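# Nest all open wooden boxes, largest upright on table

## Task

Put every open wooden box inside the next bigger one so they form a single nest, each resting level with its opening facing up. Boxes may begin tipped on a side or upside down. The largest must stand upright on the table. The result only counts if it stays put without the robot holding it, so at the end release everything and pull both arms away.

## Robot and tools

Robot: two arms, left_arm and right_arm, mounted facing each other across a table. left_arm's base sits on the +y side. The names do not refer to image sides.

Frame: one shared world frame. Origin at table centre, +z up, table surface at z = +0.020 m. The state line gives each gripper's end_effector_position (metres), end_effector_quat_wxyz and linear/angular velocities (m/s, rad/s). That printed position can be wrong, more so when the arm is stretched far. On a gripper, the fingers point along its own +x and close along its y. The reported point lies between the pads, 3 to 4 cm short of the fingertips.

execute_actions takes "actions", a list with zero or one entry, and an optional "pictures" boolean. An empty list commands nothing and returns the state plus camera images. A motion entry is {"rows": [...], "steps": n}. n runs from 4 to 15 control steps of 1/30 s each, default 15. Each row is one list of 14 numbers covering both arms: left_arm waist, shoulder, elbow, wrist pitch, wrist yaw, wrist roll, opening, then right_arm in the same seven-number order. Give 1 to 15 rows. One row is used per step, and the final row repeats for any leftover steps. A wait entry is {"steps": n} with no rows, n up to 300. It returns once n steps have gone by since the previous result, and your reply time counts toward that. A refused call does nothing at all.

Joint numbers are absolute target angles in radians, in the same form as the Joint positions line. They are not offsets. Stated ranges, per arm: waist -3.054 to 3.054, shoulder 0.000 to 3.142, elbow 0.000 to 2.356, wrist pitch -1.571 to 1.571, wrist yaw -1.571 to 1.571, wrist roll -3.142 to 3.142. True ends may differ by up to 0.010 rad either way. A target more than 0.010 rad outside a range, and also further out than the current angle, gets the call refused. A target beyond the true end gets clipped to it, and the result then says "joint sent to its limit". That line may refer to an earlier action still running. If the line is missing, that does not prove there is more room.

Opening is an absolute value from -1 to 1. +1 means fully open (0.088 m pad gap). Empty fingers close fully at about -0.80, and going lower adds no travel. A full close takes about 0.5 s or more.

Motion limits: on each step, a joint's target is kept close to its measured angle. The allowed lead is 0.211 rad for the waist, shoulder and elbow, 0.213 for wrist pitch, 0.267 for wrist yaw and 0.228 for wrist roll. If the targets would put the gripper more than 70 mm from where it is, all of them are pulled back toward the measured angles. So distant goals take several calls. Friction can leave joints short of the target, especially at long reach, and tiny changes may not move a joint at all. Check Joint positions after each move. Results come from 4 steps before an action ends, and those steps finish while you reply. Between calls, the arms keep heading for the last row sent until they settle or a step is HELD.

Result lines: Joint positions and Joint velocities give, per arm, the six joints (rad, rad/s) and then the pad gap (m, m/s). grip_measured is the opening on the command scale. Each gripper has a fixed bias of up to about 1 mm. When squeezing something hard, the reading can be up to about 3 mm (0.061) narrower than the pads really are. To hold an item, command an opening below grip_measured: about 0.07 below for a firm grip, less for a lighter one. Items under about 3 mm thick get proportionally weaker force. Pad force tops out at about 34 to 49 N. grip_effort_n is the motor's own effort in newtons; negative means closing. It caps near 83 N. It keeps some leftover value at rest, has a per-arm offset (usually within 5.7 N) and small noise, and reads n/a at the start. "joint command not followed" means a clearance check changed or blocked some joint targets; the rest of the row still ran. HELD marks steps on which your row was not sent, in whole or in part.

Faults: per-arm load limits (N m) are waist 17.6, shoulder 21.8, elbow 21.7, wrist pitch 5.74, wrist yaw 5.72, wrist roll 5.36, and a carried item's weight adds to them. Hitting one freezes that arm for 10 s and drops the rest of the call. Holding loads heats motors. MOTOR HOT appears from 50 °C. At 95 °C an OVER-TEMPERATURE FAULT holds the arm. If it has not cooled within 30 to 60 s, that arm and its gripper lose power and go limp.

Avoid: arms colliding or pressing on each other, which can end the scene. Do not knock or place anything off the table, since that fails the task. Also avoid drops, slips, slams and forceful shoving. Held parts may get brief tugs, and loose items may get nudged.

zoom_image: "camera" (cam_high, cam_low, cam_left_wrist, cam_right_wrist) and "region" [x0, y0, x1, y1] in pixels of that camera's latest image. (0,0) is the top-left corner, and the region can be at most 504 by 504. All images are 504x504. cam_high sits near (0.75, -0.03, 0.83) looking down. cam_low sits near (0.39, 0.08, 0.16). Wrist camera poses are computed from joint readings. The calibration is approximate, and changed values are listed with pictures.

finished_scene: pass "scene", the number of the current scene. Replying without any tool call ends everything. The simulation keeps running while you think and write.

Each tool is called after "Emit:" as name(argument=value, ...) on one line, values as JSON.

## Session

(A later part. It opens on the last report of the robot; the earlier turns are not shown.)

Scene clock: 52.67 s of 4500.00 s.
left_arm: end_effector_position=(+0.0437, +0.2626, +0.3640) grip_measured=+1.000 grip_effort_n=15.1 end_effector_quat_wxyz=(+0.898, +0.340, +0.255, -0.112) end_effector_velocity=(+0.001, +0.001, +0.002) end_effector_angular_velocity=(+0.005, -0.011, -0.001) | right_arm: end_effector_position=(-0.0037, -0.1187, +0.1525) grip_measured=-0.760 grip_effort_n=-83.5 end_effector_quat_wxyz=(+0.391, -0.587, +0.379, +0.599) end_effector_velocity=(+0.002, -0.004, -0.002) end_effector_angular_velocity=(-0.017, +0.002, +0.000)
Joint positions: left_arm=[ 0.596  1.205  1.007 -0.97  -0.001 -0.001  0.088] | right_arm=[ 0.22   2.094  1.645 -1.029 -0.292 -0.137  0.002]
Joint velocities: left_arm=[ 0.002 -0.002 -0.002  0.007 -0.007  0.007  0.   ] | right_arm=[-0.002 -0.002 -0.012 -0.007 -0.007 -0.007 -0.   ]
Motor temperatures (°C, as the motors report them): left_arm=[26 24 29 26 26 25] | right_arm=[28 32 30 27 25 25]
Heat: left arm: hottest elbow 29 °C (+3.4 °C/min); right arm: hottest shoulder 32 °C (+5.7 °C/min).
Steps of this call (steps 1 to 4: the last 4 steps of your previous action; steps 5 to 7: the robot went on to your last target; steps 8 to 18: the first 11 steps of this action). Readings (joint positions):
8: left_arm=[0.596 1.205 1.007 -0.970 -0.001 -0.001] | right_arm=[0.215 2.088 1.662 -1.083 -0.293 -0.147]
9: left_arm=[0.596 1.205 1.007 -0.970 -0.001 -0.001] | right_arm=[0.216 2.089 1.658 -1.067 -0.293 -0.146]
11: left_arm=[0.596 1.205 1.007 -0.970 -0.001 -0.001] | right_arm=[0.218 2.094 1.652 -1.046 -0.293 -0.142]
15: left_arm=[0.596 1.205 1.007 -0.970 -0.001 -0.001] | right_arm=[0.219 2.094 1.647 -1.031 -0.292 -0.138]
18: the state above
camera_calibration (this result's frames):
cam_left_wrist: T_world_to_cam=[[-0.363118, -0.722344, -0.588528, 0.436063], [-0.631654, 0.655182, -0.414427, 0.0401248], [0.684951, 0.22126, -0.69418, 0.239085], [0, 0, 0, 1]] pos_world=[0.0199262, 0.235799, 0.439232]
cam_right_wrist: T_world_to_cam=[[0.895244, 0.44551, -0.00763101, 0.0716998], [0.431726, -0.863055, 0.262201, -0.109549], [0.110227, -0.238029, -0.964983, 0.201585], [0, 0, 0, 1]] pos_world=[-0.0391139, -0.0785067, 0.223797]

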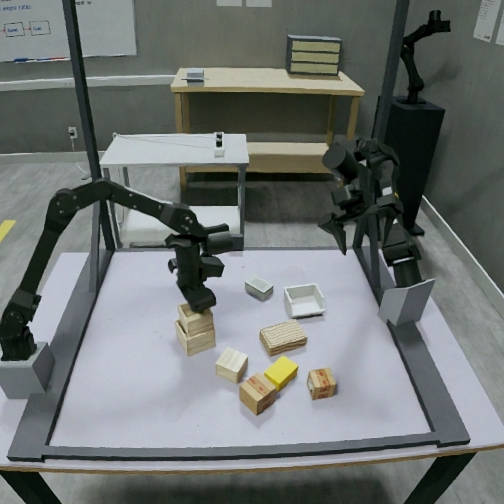

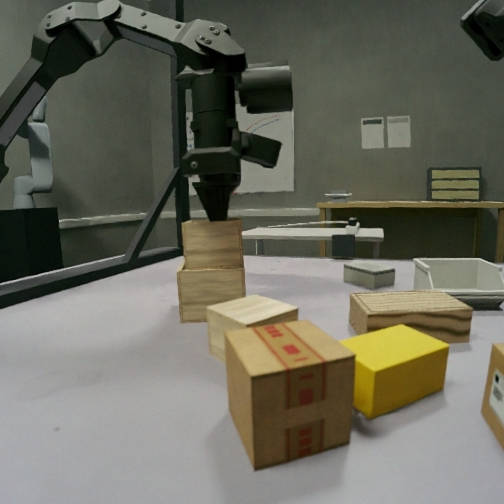

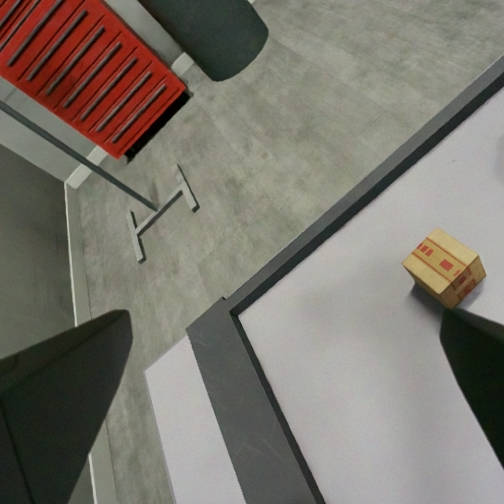

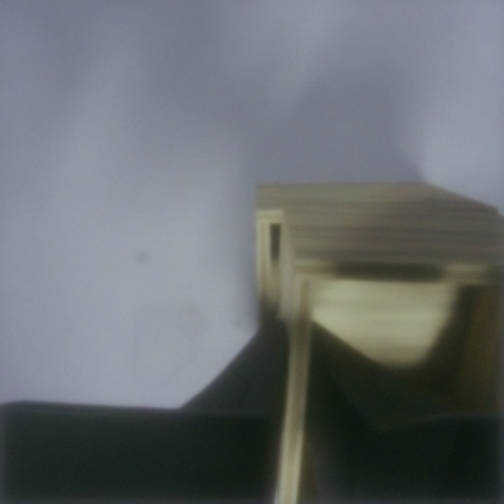

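Emit:
execute_actions(actions=[{"rows":[[0.6,1.2,1.0,-0.97,0,0,1,0.236,2.115,1.595,-1.012,-0.29,-0.135,-1]],"steps":15}], pictures=true)

Scene clock: 53.23 s of 4500.00 s.
left_arm: end_effector_position=(+0.0437, +0.2626, +0.3640) grip_measured=+1.000 grip_effort_n=15.1 end_effector_quat_wxyz=(+0.898, +0.340, +0.255, -0.112) end_effector_velocity=(-0.001, +0.001, -0.002) end_effector_angular_velocity=(+0.004, +0.002, +0.007) | right_arm: end_effector_position=(-0.0031, -0.1197, +0.1508) grip_measured=-0.760 grip_effort_n=-83.5 end_effector_quat_wxyz=(+0.392, -0.586, +0.378, +0.600) end_effector_velocity=(+0.001, +0.001, +0.002) end_effector_angular_velocity=(+0.007, +0.009, +0.003)
Joint positions: left_arm=[ 0.596  1.205  1.007 -0.97  -0.001 -0.001  0.088] | right_arm=[ 0.22   2.088  1.628 -1.013 -0.292 -0.136  0.002]
Joint velocities: left_arm=[-0.007 -0.002 -0.002 -0.007 -0.007 -0.007  0.   ] | right_arm=[-0.007 -0.007 -0.007  0.007 -0.007 -0.007 -0.   ]
Motor temperatures (°C, as the motors report them): left_arm=[26 24 29 26 26 25] | right_arm=[28 32 30 27 25 25]
Heat: left arm: hottest elbow 29 °C (+3.4 °C/min); right arm: hottest shoulder 32 °C (+5.6 °C/min).
Steps of this call (steps 1 to 4: the last 4 steps of your previous action; steps 5 to 6: the robot went on to your last target; steps 7 to 17: the first 11 steps of this action). Readings (joint positions):
7: left_arm=[0.596 1.205 1.007 -0.970 -0.001 -0.001] | right_arm=[0.220 2.094 1.642 -1.025 -0.292 -0.137]
8: left_arm=[0.596 1.205 1.007 -0.970 -0.001 -0.001] | right_arm=[0.220 2.093 1.637 -1.022 -0.292 -0.136]
10: left_arm=[0.596 1.205 1.007 -0.970 -0.001 -0.001] | right_arm=[0.220 2.091 1.633 -1.017 -0.292 -0.136]
14: left_arm=[0.596 1.205 1.007 -0.970 -0.001 -0.001] | right_arm=[0.220 2.089 1.629 -1.014 -0.292 -0.136]
17: the state above
camera_calibration (this result's frames):
cam_left_wrist: T_world_to_cam=[[-0.363118, -0.722344, -0.588528, 0.436063], [-0.631654, 0.655182, -0.414427, 0.0401248], [0.684951, 0.22126, -0.69418, 0.239085], [0, 0, 0, 1]] pos_world=[0.0199262, 0.235799, 0.439232]
cam_right_wrist: T_world_to_cam=[[0.895163, 0.445686, -0.00690535, 0.0714633], [0.432186, -0.864049, 0.258135, -0.109769], [0.10908, -0.234057, -0.966084, 0.200237], [0, 0, 0, 1]] pos_world=[-0.0383728, -0.0798287, 0.222275]

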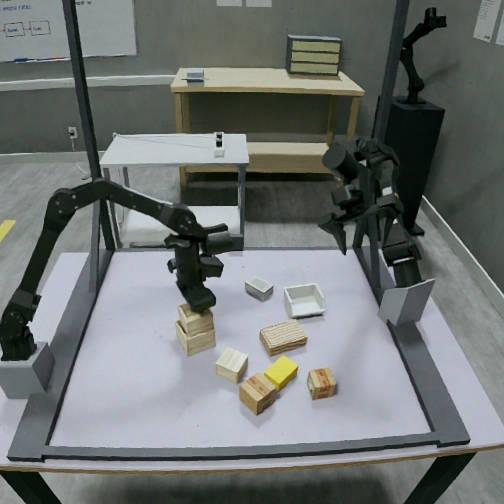

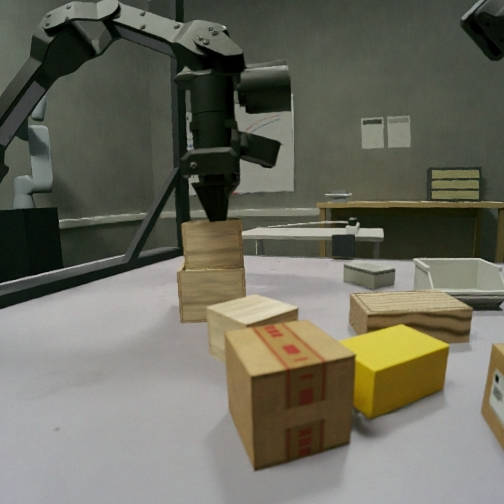

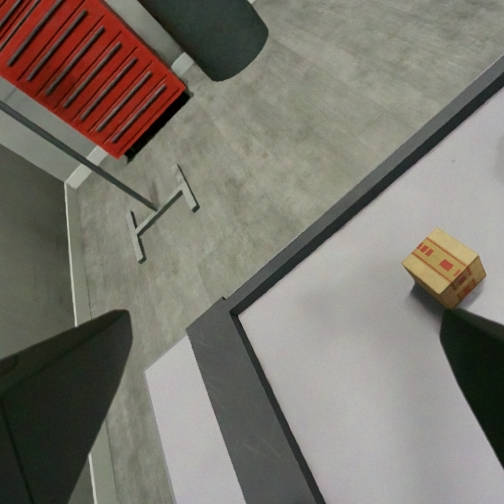

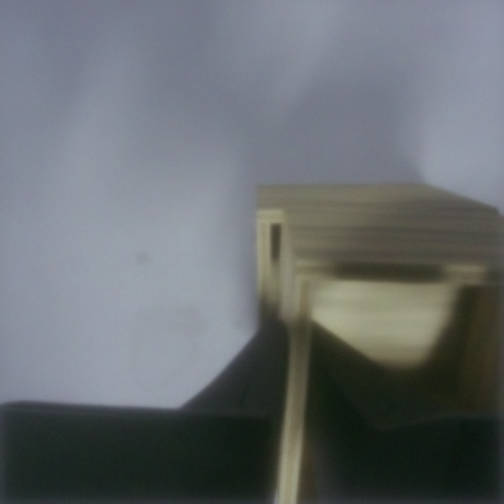

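Emit:
execute_actions(actions=[{"rows":[[0.6,1.2,1.0,-0.97,0,0,1,0.222,2.05,1.585,-1.013,-0.29,-0.135,-1]],"steps":15}], pictures=true)

Scene clock: 53.73 s of 4500.00 s.
left_arm: end_effector_position=(+0.0437, +0.2626, +0.3640) grip_measured=+1.000 grip_effort_n=15.1 end_effector_quat_wxyz=(+0.898, +0.340, +0.255, -0.112) end_effector_velocity=(-0.000, +0.001, -0.000) end_effector_angular_velocity=(+0.001, +0.001, +0.011) | right_arm: end_effector_position=(-0.0023, -0.1258, +0.1537) grip_measured=-0.760 grip_effort_n=-83.5 end_effector_quat_wxyz=(+0.392, -0.586, +0.378, +0.600) end_effector_velocity=(+0.006, -0.011, -0.009) end_effector_angular_velocity=(-0.047, +0.008, +0.002)
Joint positions: left_arm=[ 0.596  1.205  1.007 -0.97  -0.001 -0.001  0.088] | right_arm=[ 0.22   2.062  1.599 -1.01  -0.292 -0.136  0.002]
Joint velocities: left_arm=[-0.002  0.002  0.002 -0.007 -0.007 -0.007  0.   ] | right_arm=[-0.007  0.002 -0.037 -0.007 -0.022 -0.022 -0.   ]
Motor temperatures (°C, as the motors report them): left_arm=[26 24 29 26 26 25] | right_arm=[28 32 30 27 25 25]
Heat: left arm: hottest elbow 29 °C (+3.3 °C/min); right arm: hottest shoulder 32 °C (+5.6 °C/min).
Steps of this call (steps 1 to 4: the last 4 steps of your previous action; steps 5 to 15: the first 11 steps of this action). Readings (joint positions):
5: left_arm=[0.596 1.205 1.007 -0.970 -0.001 -0.001] | right_arm=[0.220 2.083 1.626 -1.011 -0.292 -0.136]
6: left_arm=[0.596 1.205 1.007 -0.970 -0.001 -0.001] | right_arm=[0.220 2.076 1.620 -1.008 -0.292 -0.136]
8: left_arm=[0.596 1.205 1.007 -0.970 -0.001 -0.001] | right_arm=[0.221 2.068 1.610 -1.009 -0.292 -0.136]
12: left_arm=[0.596 1.205 1.007 -0.970 -0.001 -0.001] | right_arm=[0.220 2.062 1.602 -1.009 -0.292 -0.136]
15: the state above
camera_calibration (this result's frames):
cam_left_wrist: T_world_to_cam=[[-0.363118, -0.722344, -0.588528, 0.436063], [-0.631654, 0.655182, -0.414427, 0.0401248], [0.684951, 0.22126, -0.69418, 0.239085], [0, 0, 0, 1]] pos_world=[0.0199262, 0.235799, 0.439232]
cam_right_wrist: T_world_to_cam=[[0.895163, 0.445686, -0.00690535, 0.0734629], [0.432186, -0.864049, 0.258135, -0.116112], [0.10908, -0.234057, -0.966084, 0.201524], [0, 0, 0, 1]] pos_world=[-0.0375616, -0.0858998, 0.225169]

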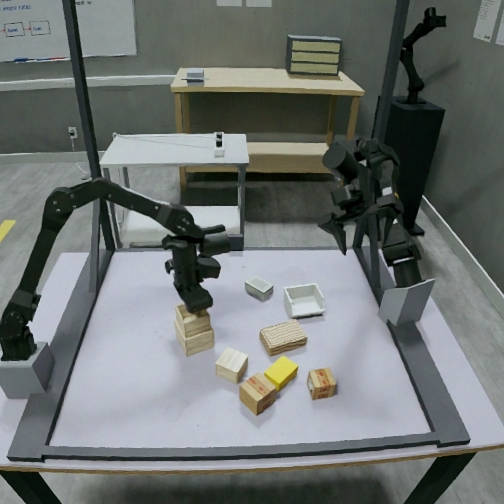

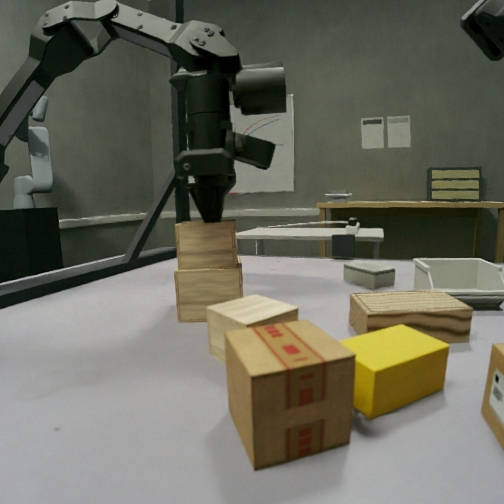

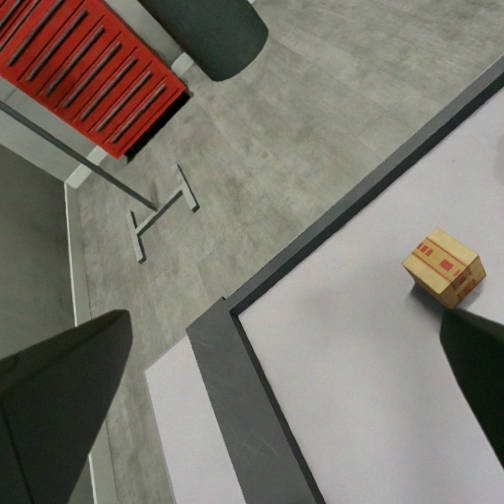

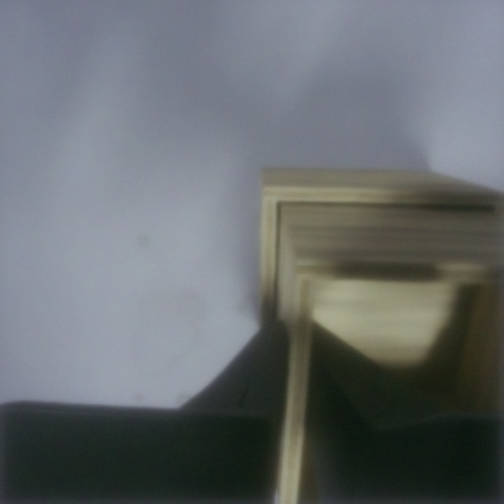

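Emit:
execute_actions(actions=[{"rows":[[0.6,1.2,1.0,-0.97,0,0,1,0.228,2.083,1.54,-0.955,-0.29,-0.132,-1]],"steps":15}], pictures=true)

Scene clock: 54.23 s of 4500.00 s.
left_arm: end_effector_position=(+0.0437, +0.2626, +0.3640) grip_measured=+1.000 grip_effort_n=15.1 end_effector_quat_wxyz=(+0.898, +0.340, +0.255, -0.112) end_effector_velocity=(+0.000, +0.003, +0.000) end_effector_angular_velocity=(+0.006, -0.008, +0.020) | right_arm: end_effector_position=(+0.0007, -0.1285, +0.1396) grip_measured=-0.760 grip_effort_n=-83.5 end_effector_quat_wxyz=(+0.390, -0.588, +0.378, +0.600) end_effector_velocity=(-0.003, +0.001, +0.002) end_effector_angular_velocity=(+0.006, +0.024, +0.009)
Joint positions: left_arm=[ 0.596  1.205  1.007 -0.97  -0.001 -0.001  0.088] | right_arm=[ 0.225  2.07   1.553 -0.96  -0.292 -0.134  0.002]
Joint velocities: left_arm=[-0.002 -0.002 -0.002 -0.007 -0.022 -0.007  0.   ] | right_arm=[-0.002 -0.007 -0.002  0.007 -0.022 -0.007 -0.   ]
Motor temperatures (°C, as the motors report them): left_arm=[26 24 29 26 26 25] | right_arm=[28 32 30 27 25 25]
Heat: left arm: hottest elbow 29 °C (+3.3 °C/min); right arm: hottest shoulder 32 °C (+5.5 °C/min).
Steps of this call (steps 1 to 4: the last 4 steps of your previous action; steps 5 to 15: the first 11 steps of this action). Readings (joint positions):
5: left_arm=[0.596 1.205 1.007 -0.970 -0.001 -0.001] | right_arm=[0.221 2.062 1.592 -1.005 -0.292 -0.136]
6: left_arm=[0.596 1.205 1.007 -0.970 -0.001 -0.001] | right_arm=[0.221 2.062 1.584 -0.992 -0.292 -0.136]
8: left_arm=[0.596 1.205 1.007 -0.970 -0.001 -0.001] | right_arm=[0.222 2.063 1.570 -0.976 -0.292 -0.135]
12: left_arm=[0.596 1.205 1.007 -0.970 -0.001 -0.001] | right_arm=[0.225 2.069 1.554 -0.964 -0.292 -0.134]
15: the state above
camera_calibration (this result's frames):
cam_left_wrist: T_world_to_cam=[[-0.363118, -0.722344, -0.588528, 0.436063], [-0.631654, 0.655182, -0.414427, 0.0401248], [0.684951, 0.22126, -0.69418, 0.239085], [0, 0, 0, 1]] pos_world=[0.0199262, 0.235799, 0.439232]
cam_right_wrist: T_world_to_cam=[[0.894179, 0.447636, -0.00814155, 0.0723386], [0.433858, -0.861882, 0.262541, -0.11644], [0.110505, -0.238291, -0.964887, 0.186327], [0, 0, 0, 1]] pos_world=[-0.0347555, -0.0883387, 0.210944]

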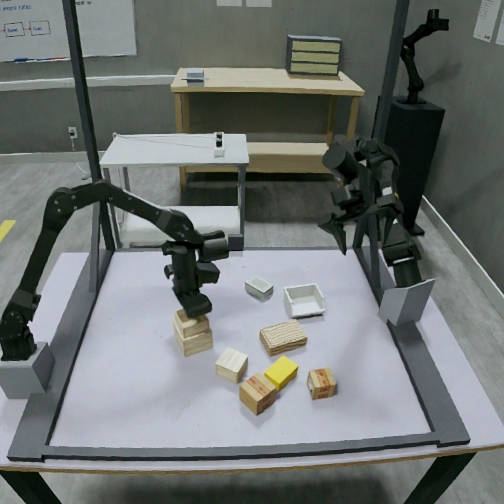

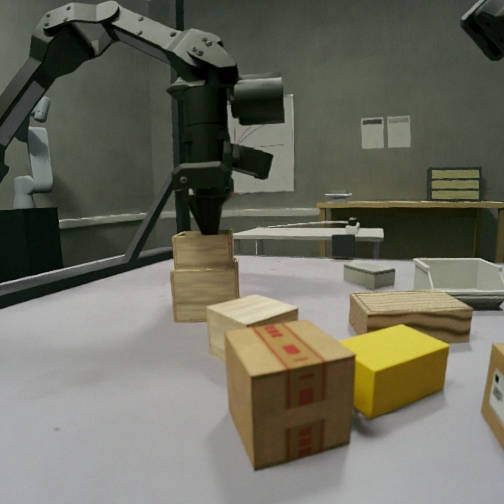

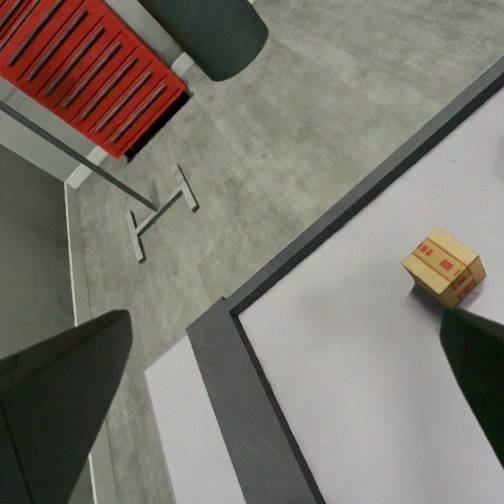

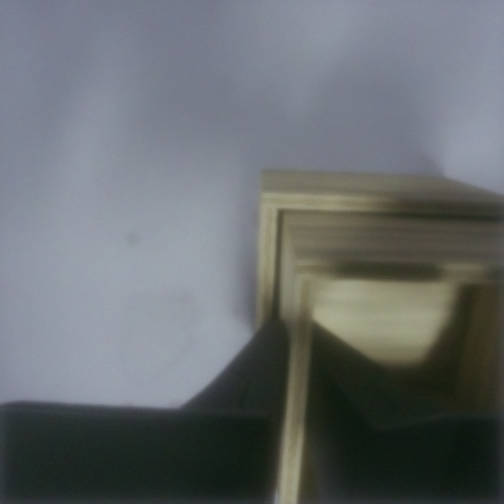

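It's entering. Continue down, then release.

Emit:
execute_actions(actions=[{"rows":[[0.6,1.2,1.0,-0.97,0,0,1,0.233,2.095,1.50,-0.905,-0.29,-0.13,-1]],"steps":15}], pictures=true)

Scene clock: 54.73 s of 4500.00 s.
left_arm: end_effector_position=(+0.0437, +0.2626, +0.3640) grip_measured=+1.000 grip_effort_n=15.1 end_effector_quat_wxyz=(+0.898, +0.340, +0.255, -0.112) end_effector_velocity=(-0.001, +0.001, -0.002) end_effector_angular_velocity=(+0.016, +0.002, -0.001) | right_arm: end_effector_position=(+0.0038, -0.1309, +0.1249) grip_measured=-0.760 grip_effort_n=-83.5 end_effector_quat_wxyz=(+0.388, -0.589, +0.379, +0.598) end_effector_velocity=(+0.002, +0.003, -0.002) end_effector_angular_velocity=(+0.011, +0.011, -0.011)
Joint positions: left_arm=[ 0.596  1.205  1.007 -0.97  -0.001 -0.001  0.088] | right_arm=[ 0.23   2.084  1.512 -0.91  -0.292 -0.132  0.002]
Joint velocities: left_arm=[-0.007 -0.002 -0.002 -0.007 -0.007  0.007  0.   ] | right_arm=[-0.007  0.002 -0.007  0.022 -0.007  0.007 -0.   ]
Motor temperatures (°C, as the motors report them): left_arm=[26 24 29 26 26 25] | right_arm=[28 32 30 27 25 25]
Heat: left arm: hottest elbow 29 °C (+3.3 °C/min); right arm: hottest shoulder 32 °C (+5.5 °C/min).
Steps of this call (steps 1 to 4: the last 4 steps of your previous action; steps 5 to 15: the first 11 steps of this action). Readings (joint positions):
5: left_arm=[0.596 1.205 1.007 -0.970 -0.001 -0.001] | right_arm=[0.225 2.070 1.548 -0.951 -0.292 -0.134]
6: left_arm=[0.596 1.205 1.007 -0.970 -0.001 -0.001] | right_arm=[0.226 2.070 1.541 -0.937 -0.292 -0.133]
8: left_arm=[0.596 1.205 1.007 -0.970 -0.001 -0.001] | right_arm=[0.228 2.074 1.529 -0.924 -0.292 -0.133]
12: left_arm=[0.596 1.205 1.007 -0.970 -0.001 -0.001] | right_arm=[0.230 2.083 1.514 -0.913 -0.292 -0.132]
15: the state above
camera_calibration (this result's frames):
cam_left_wrist: T_world_to_cam=[[-0.363118, -0.722344, -0.588528, 0.436063], [-0.631654, 0.655182, -0.414427, 0.0401248], [0.684951, 0.22126, -0.69418, 0.239085], [0, 0, 0, 1]] pos_world=[0.0199262, 0.235799, 0.439232]
cam_right_wrist: T_world_to_cam=[[0.893686, 0.448592, -0.00957307, 0.0707973], [0.434496, -0.859884, 0.267978, -0.116409], [0.111981, -0.243648, -0.963377, 0.170293], [0, 0, 0, 1]] pos_world=[-0.0317609, -0.090366, 0.195929]

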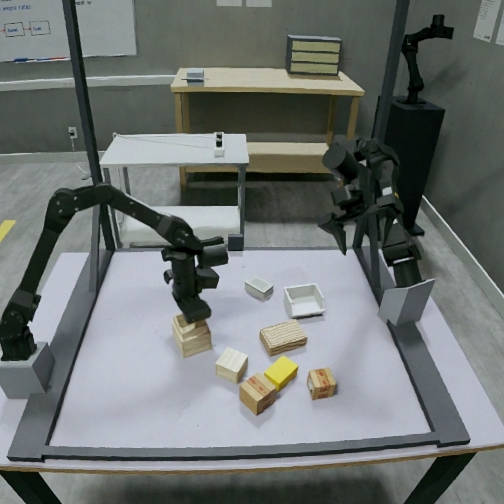

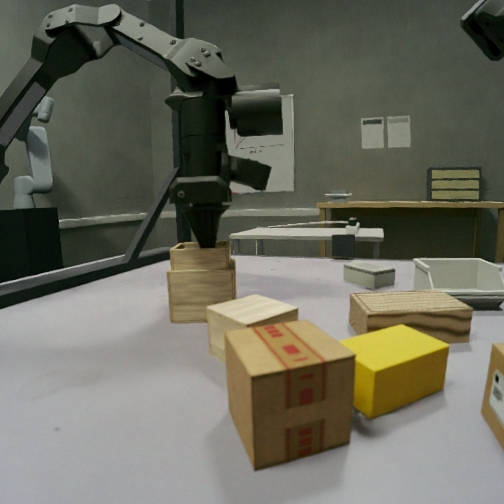

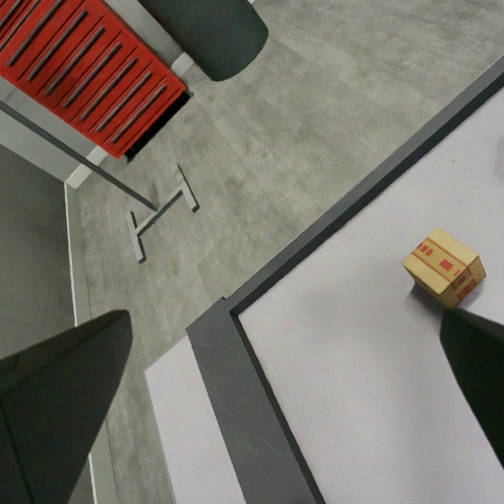

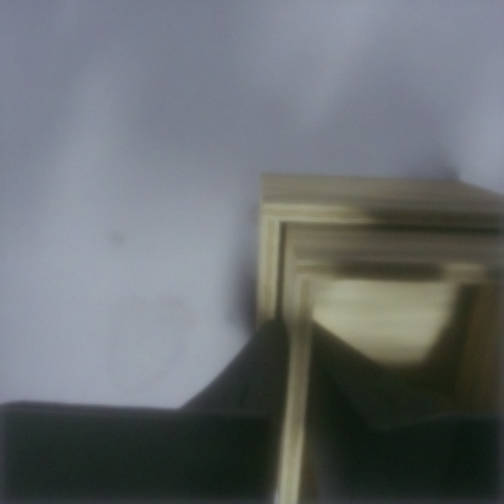

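Emit:
execute_actions(actions=[{"rows":[[0.6,1.2,1.0,-0.97,0,0,1,0.233,2.095,1.50,-0.905,-0.29,-0.13,-0.5]],"steps":12}])

Emit:
execute_actions(actions=[{"rows":[[0.6,1.2,1.0,-0.97,0,0,1,0.2,2.03,1.6,-1.05,-0.29,-0.13,-0.5]],"steps":15}], pictures=true)

Scene clock: 55.13 s of 4500.00 s.
left_arm: end_effector_position=(+0.0437, +0.2626, +0.3640) grip_measured=+1.000 grip_effort_n=15.1 end_effector_quat_wxyz=(+0.898, +0.340, +0.255, -0.112) end_effector_velocity=(-0.001, +0.007, -0.004) end_effector_angular_velocity=(+0.014, +0.006, +0.031) | right_arm: end_effector_position=(+0.0037, -0.1305, +0.1248) grip_measured=-0.555 grip_effort_n=18.8 end_effector_quat_wxyz=(+0.388, -0.589, +0.379, +0.599) end_effector_velocity=(+0.001, -0.005, +0.002) end_effector_angular_velocity=(-0.017, +0.002, +0.015)
Joint positions: left_arm=[ 0.596  1.205  1.007 -0.97  -0.001 -0.001  0.088] | right_arm=[ 0.23   2.084  1.512 -0.907 -0.292 -0.132  0.012]
Joint velocities: left_arm=[-0.002 -0.002 -0.007 -0.022 -0.022 -0.007  0.   ] | right_arm=[-0.002 -0.007 -0.002 -0.022 -0.007 -0.022  0.021]
Motor temperatures (°C, as the motors report them): left_arm=[26 24 29 27 26 25] | right_arm=[28 32 30 27 25 25]
Heat: left arm: hottest elbow 29 °C (+3.3 °C/min); right arm: hottest shoulder 32 °C (+5.4 °C/min).
Steps of this call (steps 1 to 4: the last 4 steps of your previous action; steps 5 to 12: the first 8 steps of this action). Readings (joint positions):
5: left_arm=[0.596 1.205 1.007 -0.970 -0.001 -0.001] | right_arm=[0.230 2.084 1.512 -0.908 -0.292 -0.132]
6: left_arm=[0.596 1.205 1.007 -0.970 -0.001 -0.001] | right_arm=[0.230 2.084 1.512 -0.908 -0.292 -0.132]
8: left_arm=[0.596 1.205 1.007 -0.970 -0.001 -0.001] | right_arm=[0.230 2.084 1.512 -0.907 -0.292 -0.132]
12: the state above

Scene clock: 55.63 s of 4500.00 s.
left_arm: end_effector_position=(+0.0437, +0.2626, +0.3640) grip_measured=+1.000 grip_effort_n=15.1 end_effector_quat_wxyz=(+0.898, +0.340, +0.255, -0.112) end_effector_velocity=(+0.001, +0.008, -0.004) end_effector_angular_velocity=(+0.025, +0.008, +0.029) | right_arm: end_effector_position=(+0.0039, -0.1299, +0.1649) grip_measured=-0.504 grip_effort_n=18.4 end_effector_quat_wxyz=(+0.399, -0.582, +0.385, +0.595) end_effector_velocity=(+0.001, -0.012, +0.001) end_effector_angular_velocity=(-0.062, +0.007, -0.027)
Joint positions: left_arm=[ 0.596  1.205  1.007 -0.97  -0.001 -0.001  0.088] | right_arm=[ 0.201  2.033  1.593 -1.04  -0.292 -0.132  0.014]
Joint velocities: left_arm=[ 0.002  0.002 -0.007 -0.022 -0.022  0.007  0.   ] | right_arm=[-0.002  0.002  0.007 -0.066 -0.022  0.007  0.   ]
Motor temperatures (°C, as the motors report them): left_arm=[26 24 29 27 26 25] | right_arm=[28 32 30 27 25 25]
Heat: left arm: hottest elbow 29 °C (+3.2 °C/min); right arm: hottest shoulder 32 °C (+5.4 °C/min).
Steps of this call (steps 1 to 4: the last 4 steps of your previous action; steps 5 to 15: the first 11 steps of this action). Readings (joint positions):
5: left_arm=[0.596 1.205 1.007 -0.970 -0.001 -0.001] | right_arm=[0.229 2.082 1.518 -0.922 -0.292 -0.132]
6: left_arm=[0.596 1.205 1.007 -0.970 -0.001 -0.001] | right_arm=[0.227 2.082 1.531 -0.960 -0.292 -0.132]
8: left_arm=[0.596 1.205 1.007 -0.970 -0.001 -0.001] | right_arm=[0.216 2.070 1.550 -1.001 -0.292 -0.132]
12: left_arm=[0.596 1.205 1.007 -0.970 -0.001 -0.001] | right_arm=[0.201 2.040 1.585 -1.030 -0.292 -0.132]
15: the state above
camera_calibration (this result's frames):
cam_left_wrist: T_world_to_cam=[[-0.363118, -0.722344, -0.588528, 0.436063], [-0.631654, 0.655182, -0.414427, 0.0401248], [0.684951, 0.22126, -0.69418, 0.239085], [0, 0, 0, 1]] pos_world=[0.0199262, 0.235799, 0.439232]
cam_right_wrist: T_world_to_cam=[[0.90582, 0.423621, -0.00600883, 0.0667883], [0.41052, -0.874125, 0.259575, -0.126698], [0.104709, -0.237595, -0.965704, 0.210248], [0, 0, 0, 1]] pos_world=[-0.0305009, -0.0890889, 0.236326]

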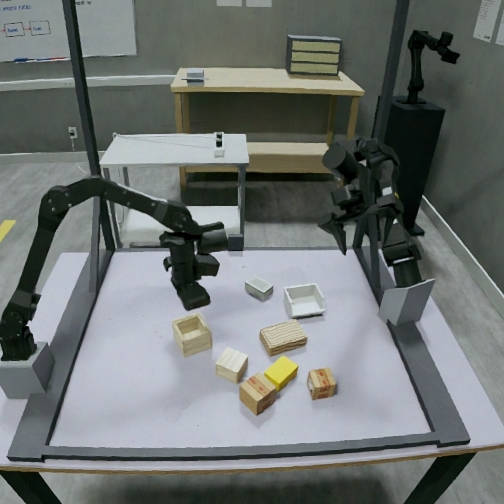

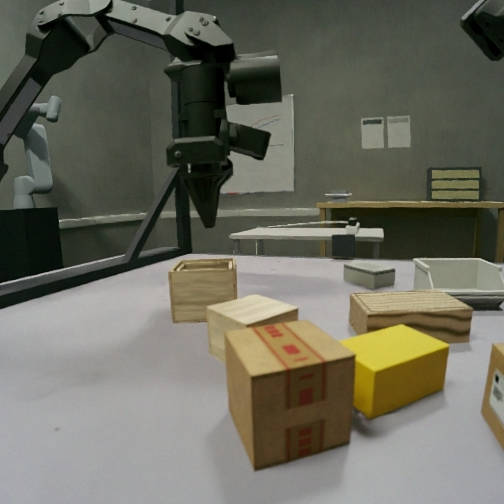

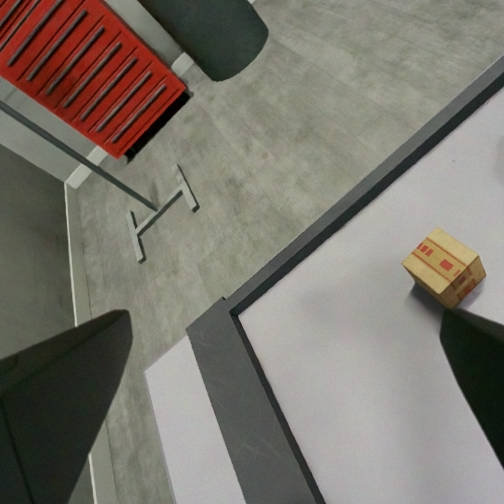

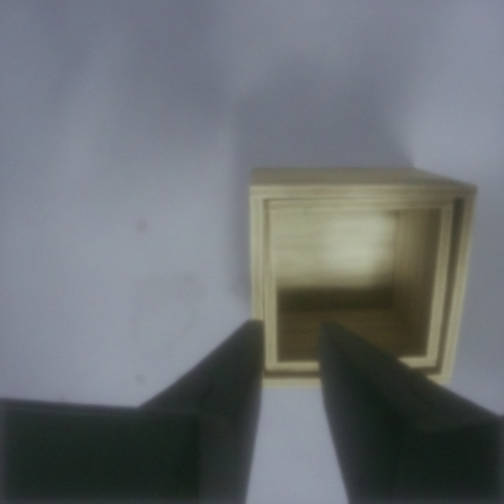

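Emit:
execute_actions(actions=[])

Scene clock: 56.17 s of 4500.00 s.
left_arm: end_effector_position=(+0.0437, +0.2626, +0.3640) grip_measured=+1.000 grip_effort_n=15.1 end_effector_quat_wxyz=(+0.898, +0.340, +0.255, -0.112) end_effector_velocity=(-0.001, +0.001, -0.002) end_effector_angular_velocity=(+0.004, +0.002, +0.007) | right_arm: end_effector_position=(+0.0043, -0.1314, +0.1649) grip_measured=-0.503 grip_effort_n=18.4 end_effector_quat_wxyz=(+0.398, -0.584, +0.387, +0.593) end_effector_velocity=(+0.002, +0.002, +0.001) end_effector_angular_velocity=(+0.009, -0.006, +0.022)
Joint positions: left_arm=[ 0.596  1.205  1.007 -0.97  -0.001 -0.001  0.088] | right_arm=[ 0.201  2.033  1.593 -1.048 -0.292 -0.132  0.014]
Joint velocities: left_arm=[-0.007 -0.002 -0.002 -0.007 -0.007 -0.007  0.   ] | right_arm=[-0.002 -0.002 -0.002  0.007  0.007 -0.022 -0.   ]
Motor temperatures (°C, as the motors report them): left_arm=[26 24 29 27 26 25] | right_arm=[28 32 30 27 25 25]
Heat: left arm: hottest elbow 29 °C (+3.2 °C/min); right arm: hottest shoulder 32 °C (+5.3 °C/min).
Kept back: nothing.
Steps of this call (steps 1 to 4: the last 4 steps of your previous action; steps 5 to 15: the robot went on to your last target; step 16: nothing new was sent). Readings (joint positions):
1: left_arm=[0.596 1.205 1.007 -0.970 -0.001 -0.001] | right_arm=[0.201 2.033 1.593 -1.042 -0.292 -0.132]
2: left_arm=[0.596 1.205 1.007 -0.970 -0.001 -0.001] | right_arm=[0.201 2.033 1.593 -1.045 -0.292 -0.132]
4: left_arm=[0.596 1.205 1.007 -0.970 -0.001 -0.001] | right_arm=[0.201 2.033 1.593 -1.046 -0.292 -0.132]
8: left_arm=[0.596 1.205 1.007 -0.970 -0.001 -0.001] | right_arm=[0.201 2.033 1.593 -1.047 -0.292 -0.132]
16: the state above
All arms were judged still, so your last target was given up. Only a new action makes them travel on or press farther. Fingers that are still opening or closing keep moving.
camera_calibration (this result's frames):
cam_left_wrist: T_world_to_cam=[[-0.363118, -0.722344, -0.588528, 0.436063], [-0.631654, 0.655182, -0.414427, 0.0401248], [0.684951, 0.22126, -0.69418, 0.239085], [0, 0, 0, 1]] pos_world=[0.0199262, 0.235799, 0.439232]
cam_right_wrist: T_world_to_cam=[[0.906721, 0.421668, -0.00725403, 0.0669994], [0.408219, -0.873223, 0.266155, -0.129105], [0.105895, -0.24429, -0.963903, 0.208637], [0, 0, 0, 1]] pos_world=[-0.0301404, -0.0900205, 0.235954]

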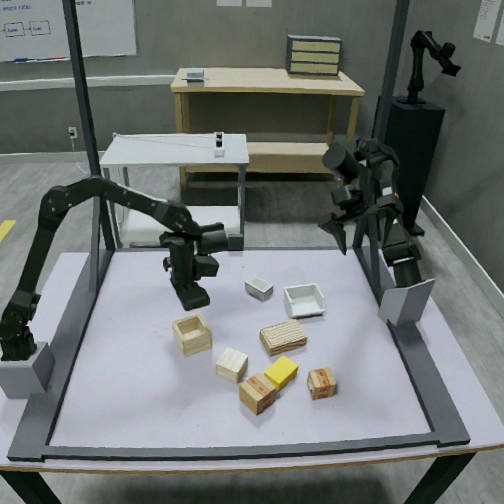

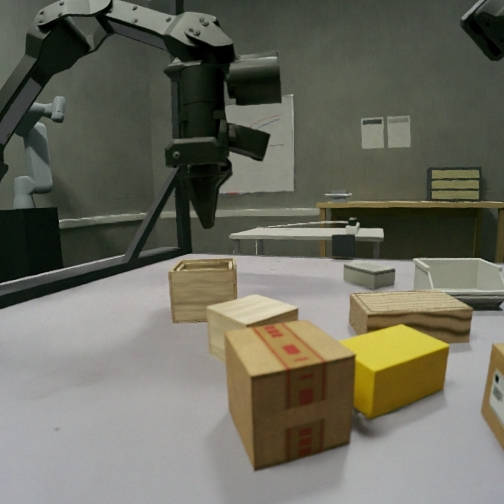

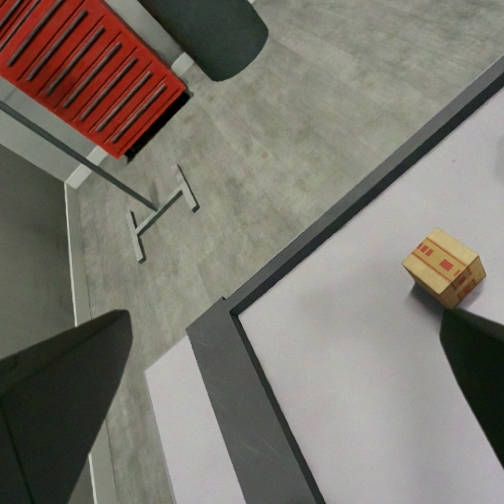

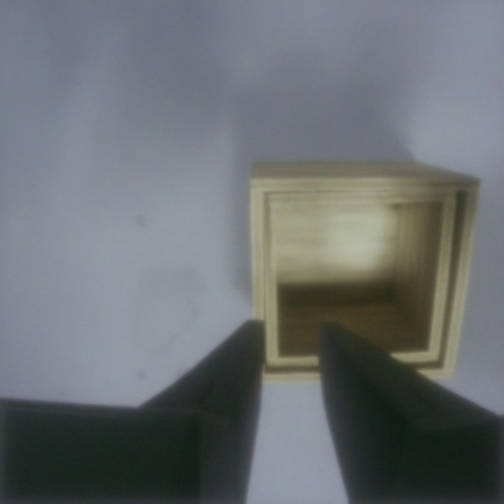

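Emit:
execute_actions(actions=[{"rows":[[0.6,1.2,1.0,-0.97,0,0,1,0.05,2.1,1.85,-1.1,-0.29,-0.1,1],[0.6,1.2,1.0,-0.97,0,0,1,0.05,2.1,1.85,-1.1,-0.29,-0.1,1],[0.6,1.2,1.0,-0.97,0,0,1,0.05,2.1,1.85,-1.1,-0.29,-0.1,1],[0.6,1.2,1.0,-0.97,0,0,1,0.05,2.1,1.85,-1.1,-0.29,-0.1,1],[0.6,1.2,1.0,-0.97,0,0,1,-0.074,2.35,2.0,-1.2,-0.29,0,1]],"steps":15}], pictures=true)

Scene clock: 56.97 s of 4500.00 s.
left_arm: end_effector_position=(+0.0437, +0.2626, +0.3640) grip_measured=+1.000 grip_effort_n=15.1 end_effector_quat_wxyz=(+0.898, +0.340, +0.255, -0.112) end_effector_velocity=(-0.001, -0.002, +0.000) end_effector_angular_velocity=(-0.024, -0.003, -0.001) | right_arm: end_effector_position=(+0.1004, -0.0512, +0.1958) grip_measured=+0.710 grip_effort_n=18.8 end_effector_quat_wxyz=(+0.517, -0.487, +0.459, +0.534) end_effector_velocity=(+0.306, +0.002, -0.222) end_effector_angular_velocity=(-0.655, -0.002, -0.893)
Joint positions: left_arm=[ 0.596  1.205  1.007 -0.97  -0.001 -0.001  0.088] | right_arm=[-0.054  2.263  1.954 -1.169 -0.292 -0.023  0.074]
Joint velocities: left_arm=[-0.002 -0.007 -0.002  0.007  0.007 -0.022  0.   ] | right_arm=[-0.481  0.818  0.237 -0.256  0.037  0.183  0.175]
Motor temperatures (°C, as the motors report them): left_arm=[26 24 29 27 26 25] | right_arm=[28 32 30 27 25 25]
Heat: left arm: hottest elbow 29 °C (+3.2 °C/min); right arm: hottest shoulder 32 °C (+5.3 °C/min).
Steps of this call (steps 1 to 13: nothing new was sent; steps 14 to 24: the first 11 steps of this action). Readings (joint positions):
14: left_arm=[0.596 1.205 1.007 -0.970 -0.001 -0.001] | right_arm=[0.197 2.037 1.607 -1.062 -0.293 -0.129]
15: left_arm=[0.596 1.205 1.007 -0.970 -0.001 -0.001] | right_arm=[0.183 2.049 1.640 -1.079 -0.293 -0.124]
17: left_arm=[0.596 1.205 1.007 -0.970 -0.001 -0.001] | right_arm=[0.135 2.070 1.716 -1.077 -0.293 -0.115]
21: left_arm=[0.596 1.205 1.007 -0.970 -0.001 -0.001] | right_arm=[0.015 2.164 1.884 -1.138 -0.293 -0.053]
24: the state above
camera_calibration (this result's frames):
cam_left_wrist: T_world_to_cam=[[-0.363118, -0.722344, -0.588528, 0.436063], [-0.631654, 0.655182, -0.414427, 0.0401248], [0.684951, 0.22126, -0.69418, 0.239085], [0, 0, 0, 1]] pos_world=[0.0199262, 0.235799, 0.439232]
cam_right_wrist: T_world_to_cam=[[0.996307, 0.0857901, 0.00343377, -0.0819599], [0.0836976, -0.979368, 0.183935, -0.0632926], [0.0191427, -0.182969, -0.982932, 0.263405], [0, 0, 0, 1]] pos_world=[0.0819124, -0.00676055, 0.270833]

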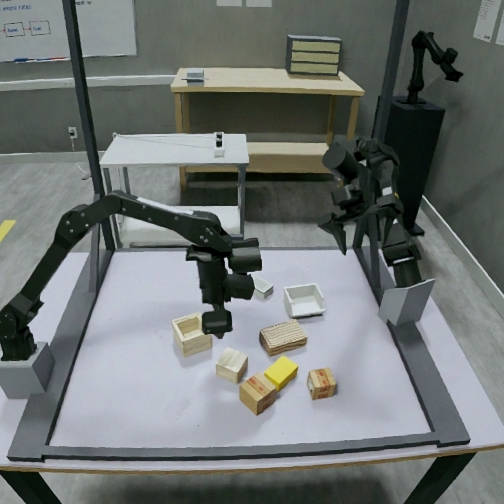

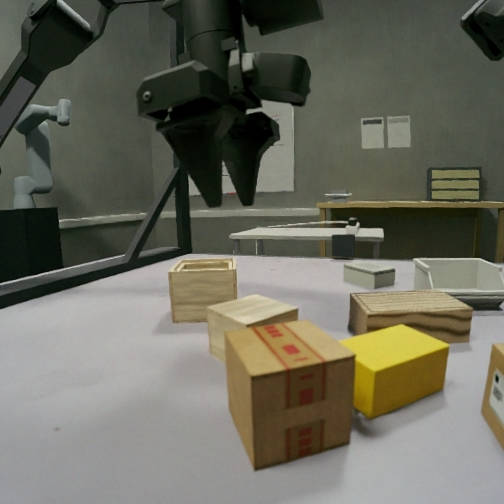

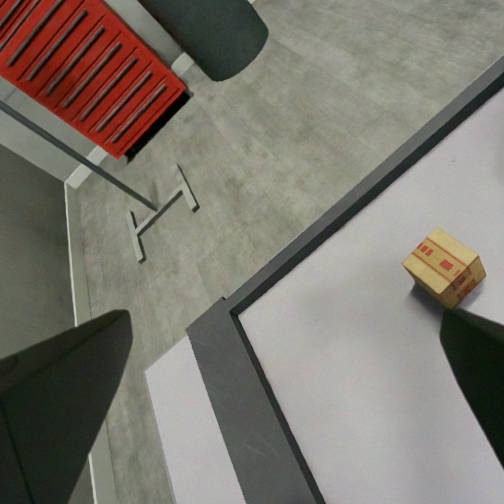

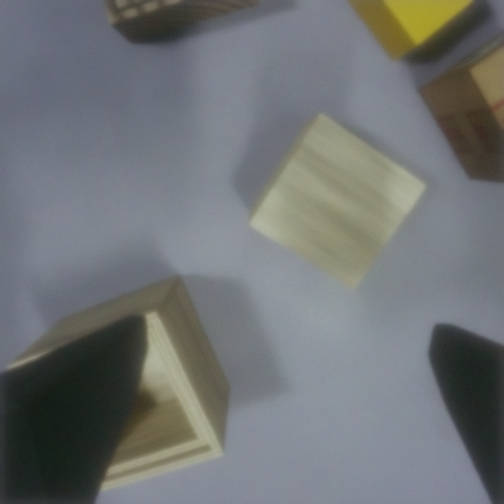

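Emit:
execute_actions(actions=[{"rows":[[0.6,1.2,1.0,-0.97,0,0,1,-0.074,2.35,2.0,-1.2,-0.29,0,1]],"steps":15}], pictures=true)

Scene clock: 57.53 s of 4500.00 s.
left_arm: end_effector_position=(+0.0437, +0.2626, +0.3640) grip_measured=+1.000 grip_effort_n=15.1 end_effector_quat_wxyz=(+0.898, +0.340, +0.255, -0.112) end_effector_velocity=(-0.001, +0.003, +0.001) end_effector_angular_velocity=(+0.017, -0.013, +0.010) | right_arm: end_effector_position=(+0.1166, -0.0502, +0.1760) grip_measured=+0.997 grip_effort_n=18.4 end_effector_quat_wxyz=(+0.518, -0.487, +0.489, +0.505) end_effector_velocity=(-0.005, -0.002, +0.001) end_effector_angular_velocity=(-0.006, +0.036, +0.005)
Joint positions: left_arm=[ 0.596  1.205  1.007 -0.97  -0.001 -0.001  0.088] | right_arm=[-0.075  2.339  1.992 -1.198 -0.29  -0.002  0.088]
Joint velocities: left_arm=[-0.002 -0.007 -0.002 -0.007 -0.022  0.007  0.   ] | right_arm=[-0.002 -0.002 -0.002 -0.007 -0.037 -0.007  0.   ]
Motor temperatures (°C, as the motors report them): left_arm=[26 24 29 27 26 25] | right_arm=[28 32 30 27 25 25]
Heat: left arm: hottest elbow 29 °C (+3.1 °C/min); right arm: hottest shoulder 32 °C (+5.2 °C/min).
Steps of this call (steps 1 to 4: the last 4 steps of your previous action; steps 5 to 6: the robot went on to your last target; steps 7 to 17: the first 11 steps of this action). Readings (joint positions):
7: left_arm=[0.596 1.205 1.007 -0.970 -0.001 -0.001] | right_arm=[-0.077 2.339 1.974 -1.196 -0.290 -0.005]
8: left_arm=[0.596 1.205 1.007 -0.970 -0.001 -0.001] | right_arm=[-0.076 2.339 1.980 -1.196 -0.290 -0.004]
10: left_arm=[0.596 1.205 1.007 -0.970 -0.001 -0.001] | right_arm=[-0.075 2.339 1.990 -1.196 -0.290 -0.003]
14: left_arm=[0.596 1.205 1.007 -0.970 -0.001 -0.001] | right_arm=[-0.075 2.339 1.992 -1.198 -0.290 -0.002]
17: the state above
camera_calibration (this result's frames):
cam_left_wrist: T_world_to_cam=[[-0.363118, -0.722344, -0.588528, 0.436063], [-0.631654, 0.655182, -0.414427, 0.0401248], [0.684951, 0.22126, -0.69418, 0.239085], [0, 0, 0, 1]] pos_world=[0.0199262, 0.235799, 0.439232]
cam_right_wrist: T_world_to_cam=[[0.999662, 0.0259735, -0.00143635, -0.10074], [0.0255614, -0.970552, 0.239531, -0.0626095], [0.0048274, -0.239486, -0.970888, 0.240583], [0, 0, 0, 1]] pos_world=[0.101145, -0.000532863, 0.248431]

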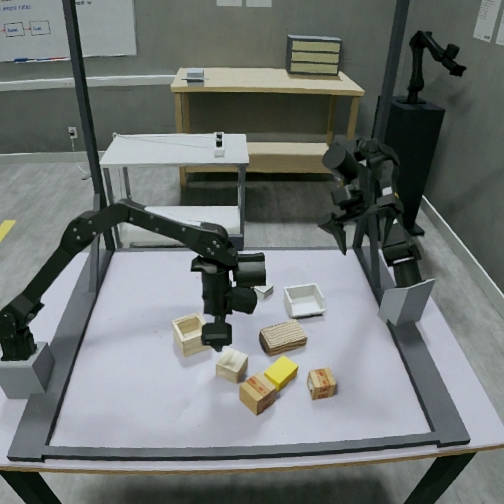

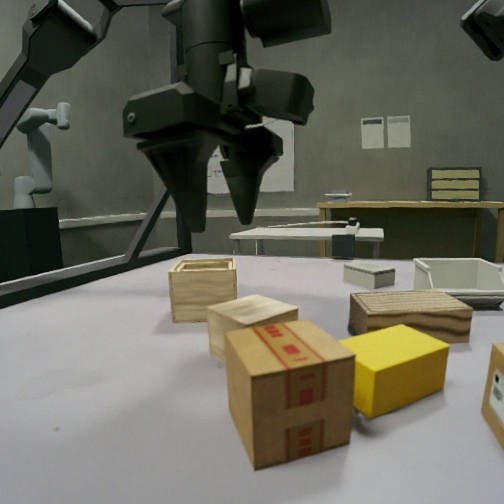

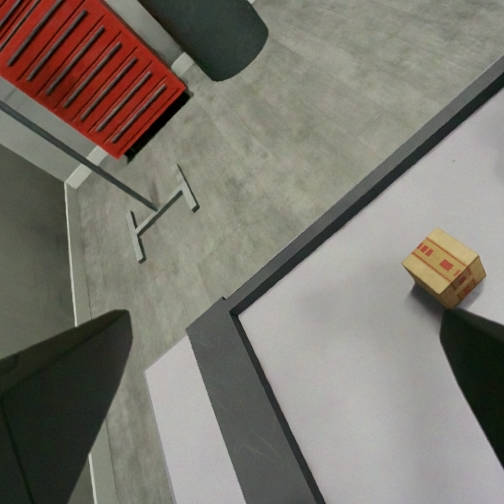

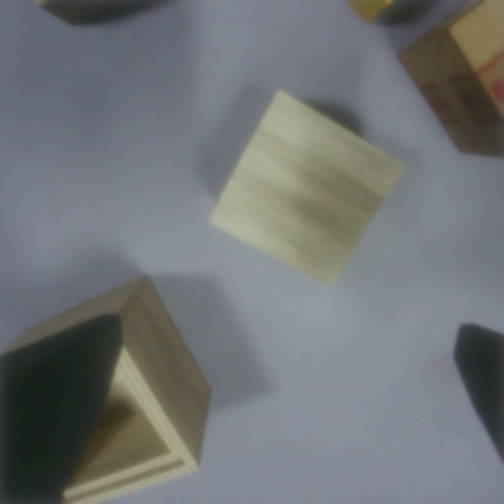

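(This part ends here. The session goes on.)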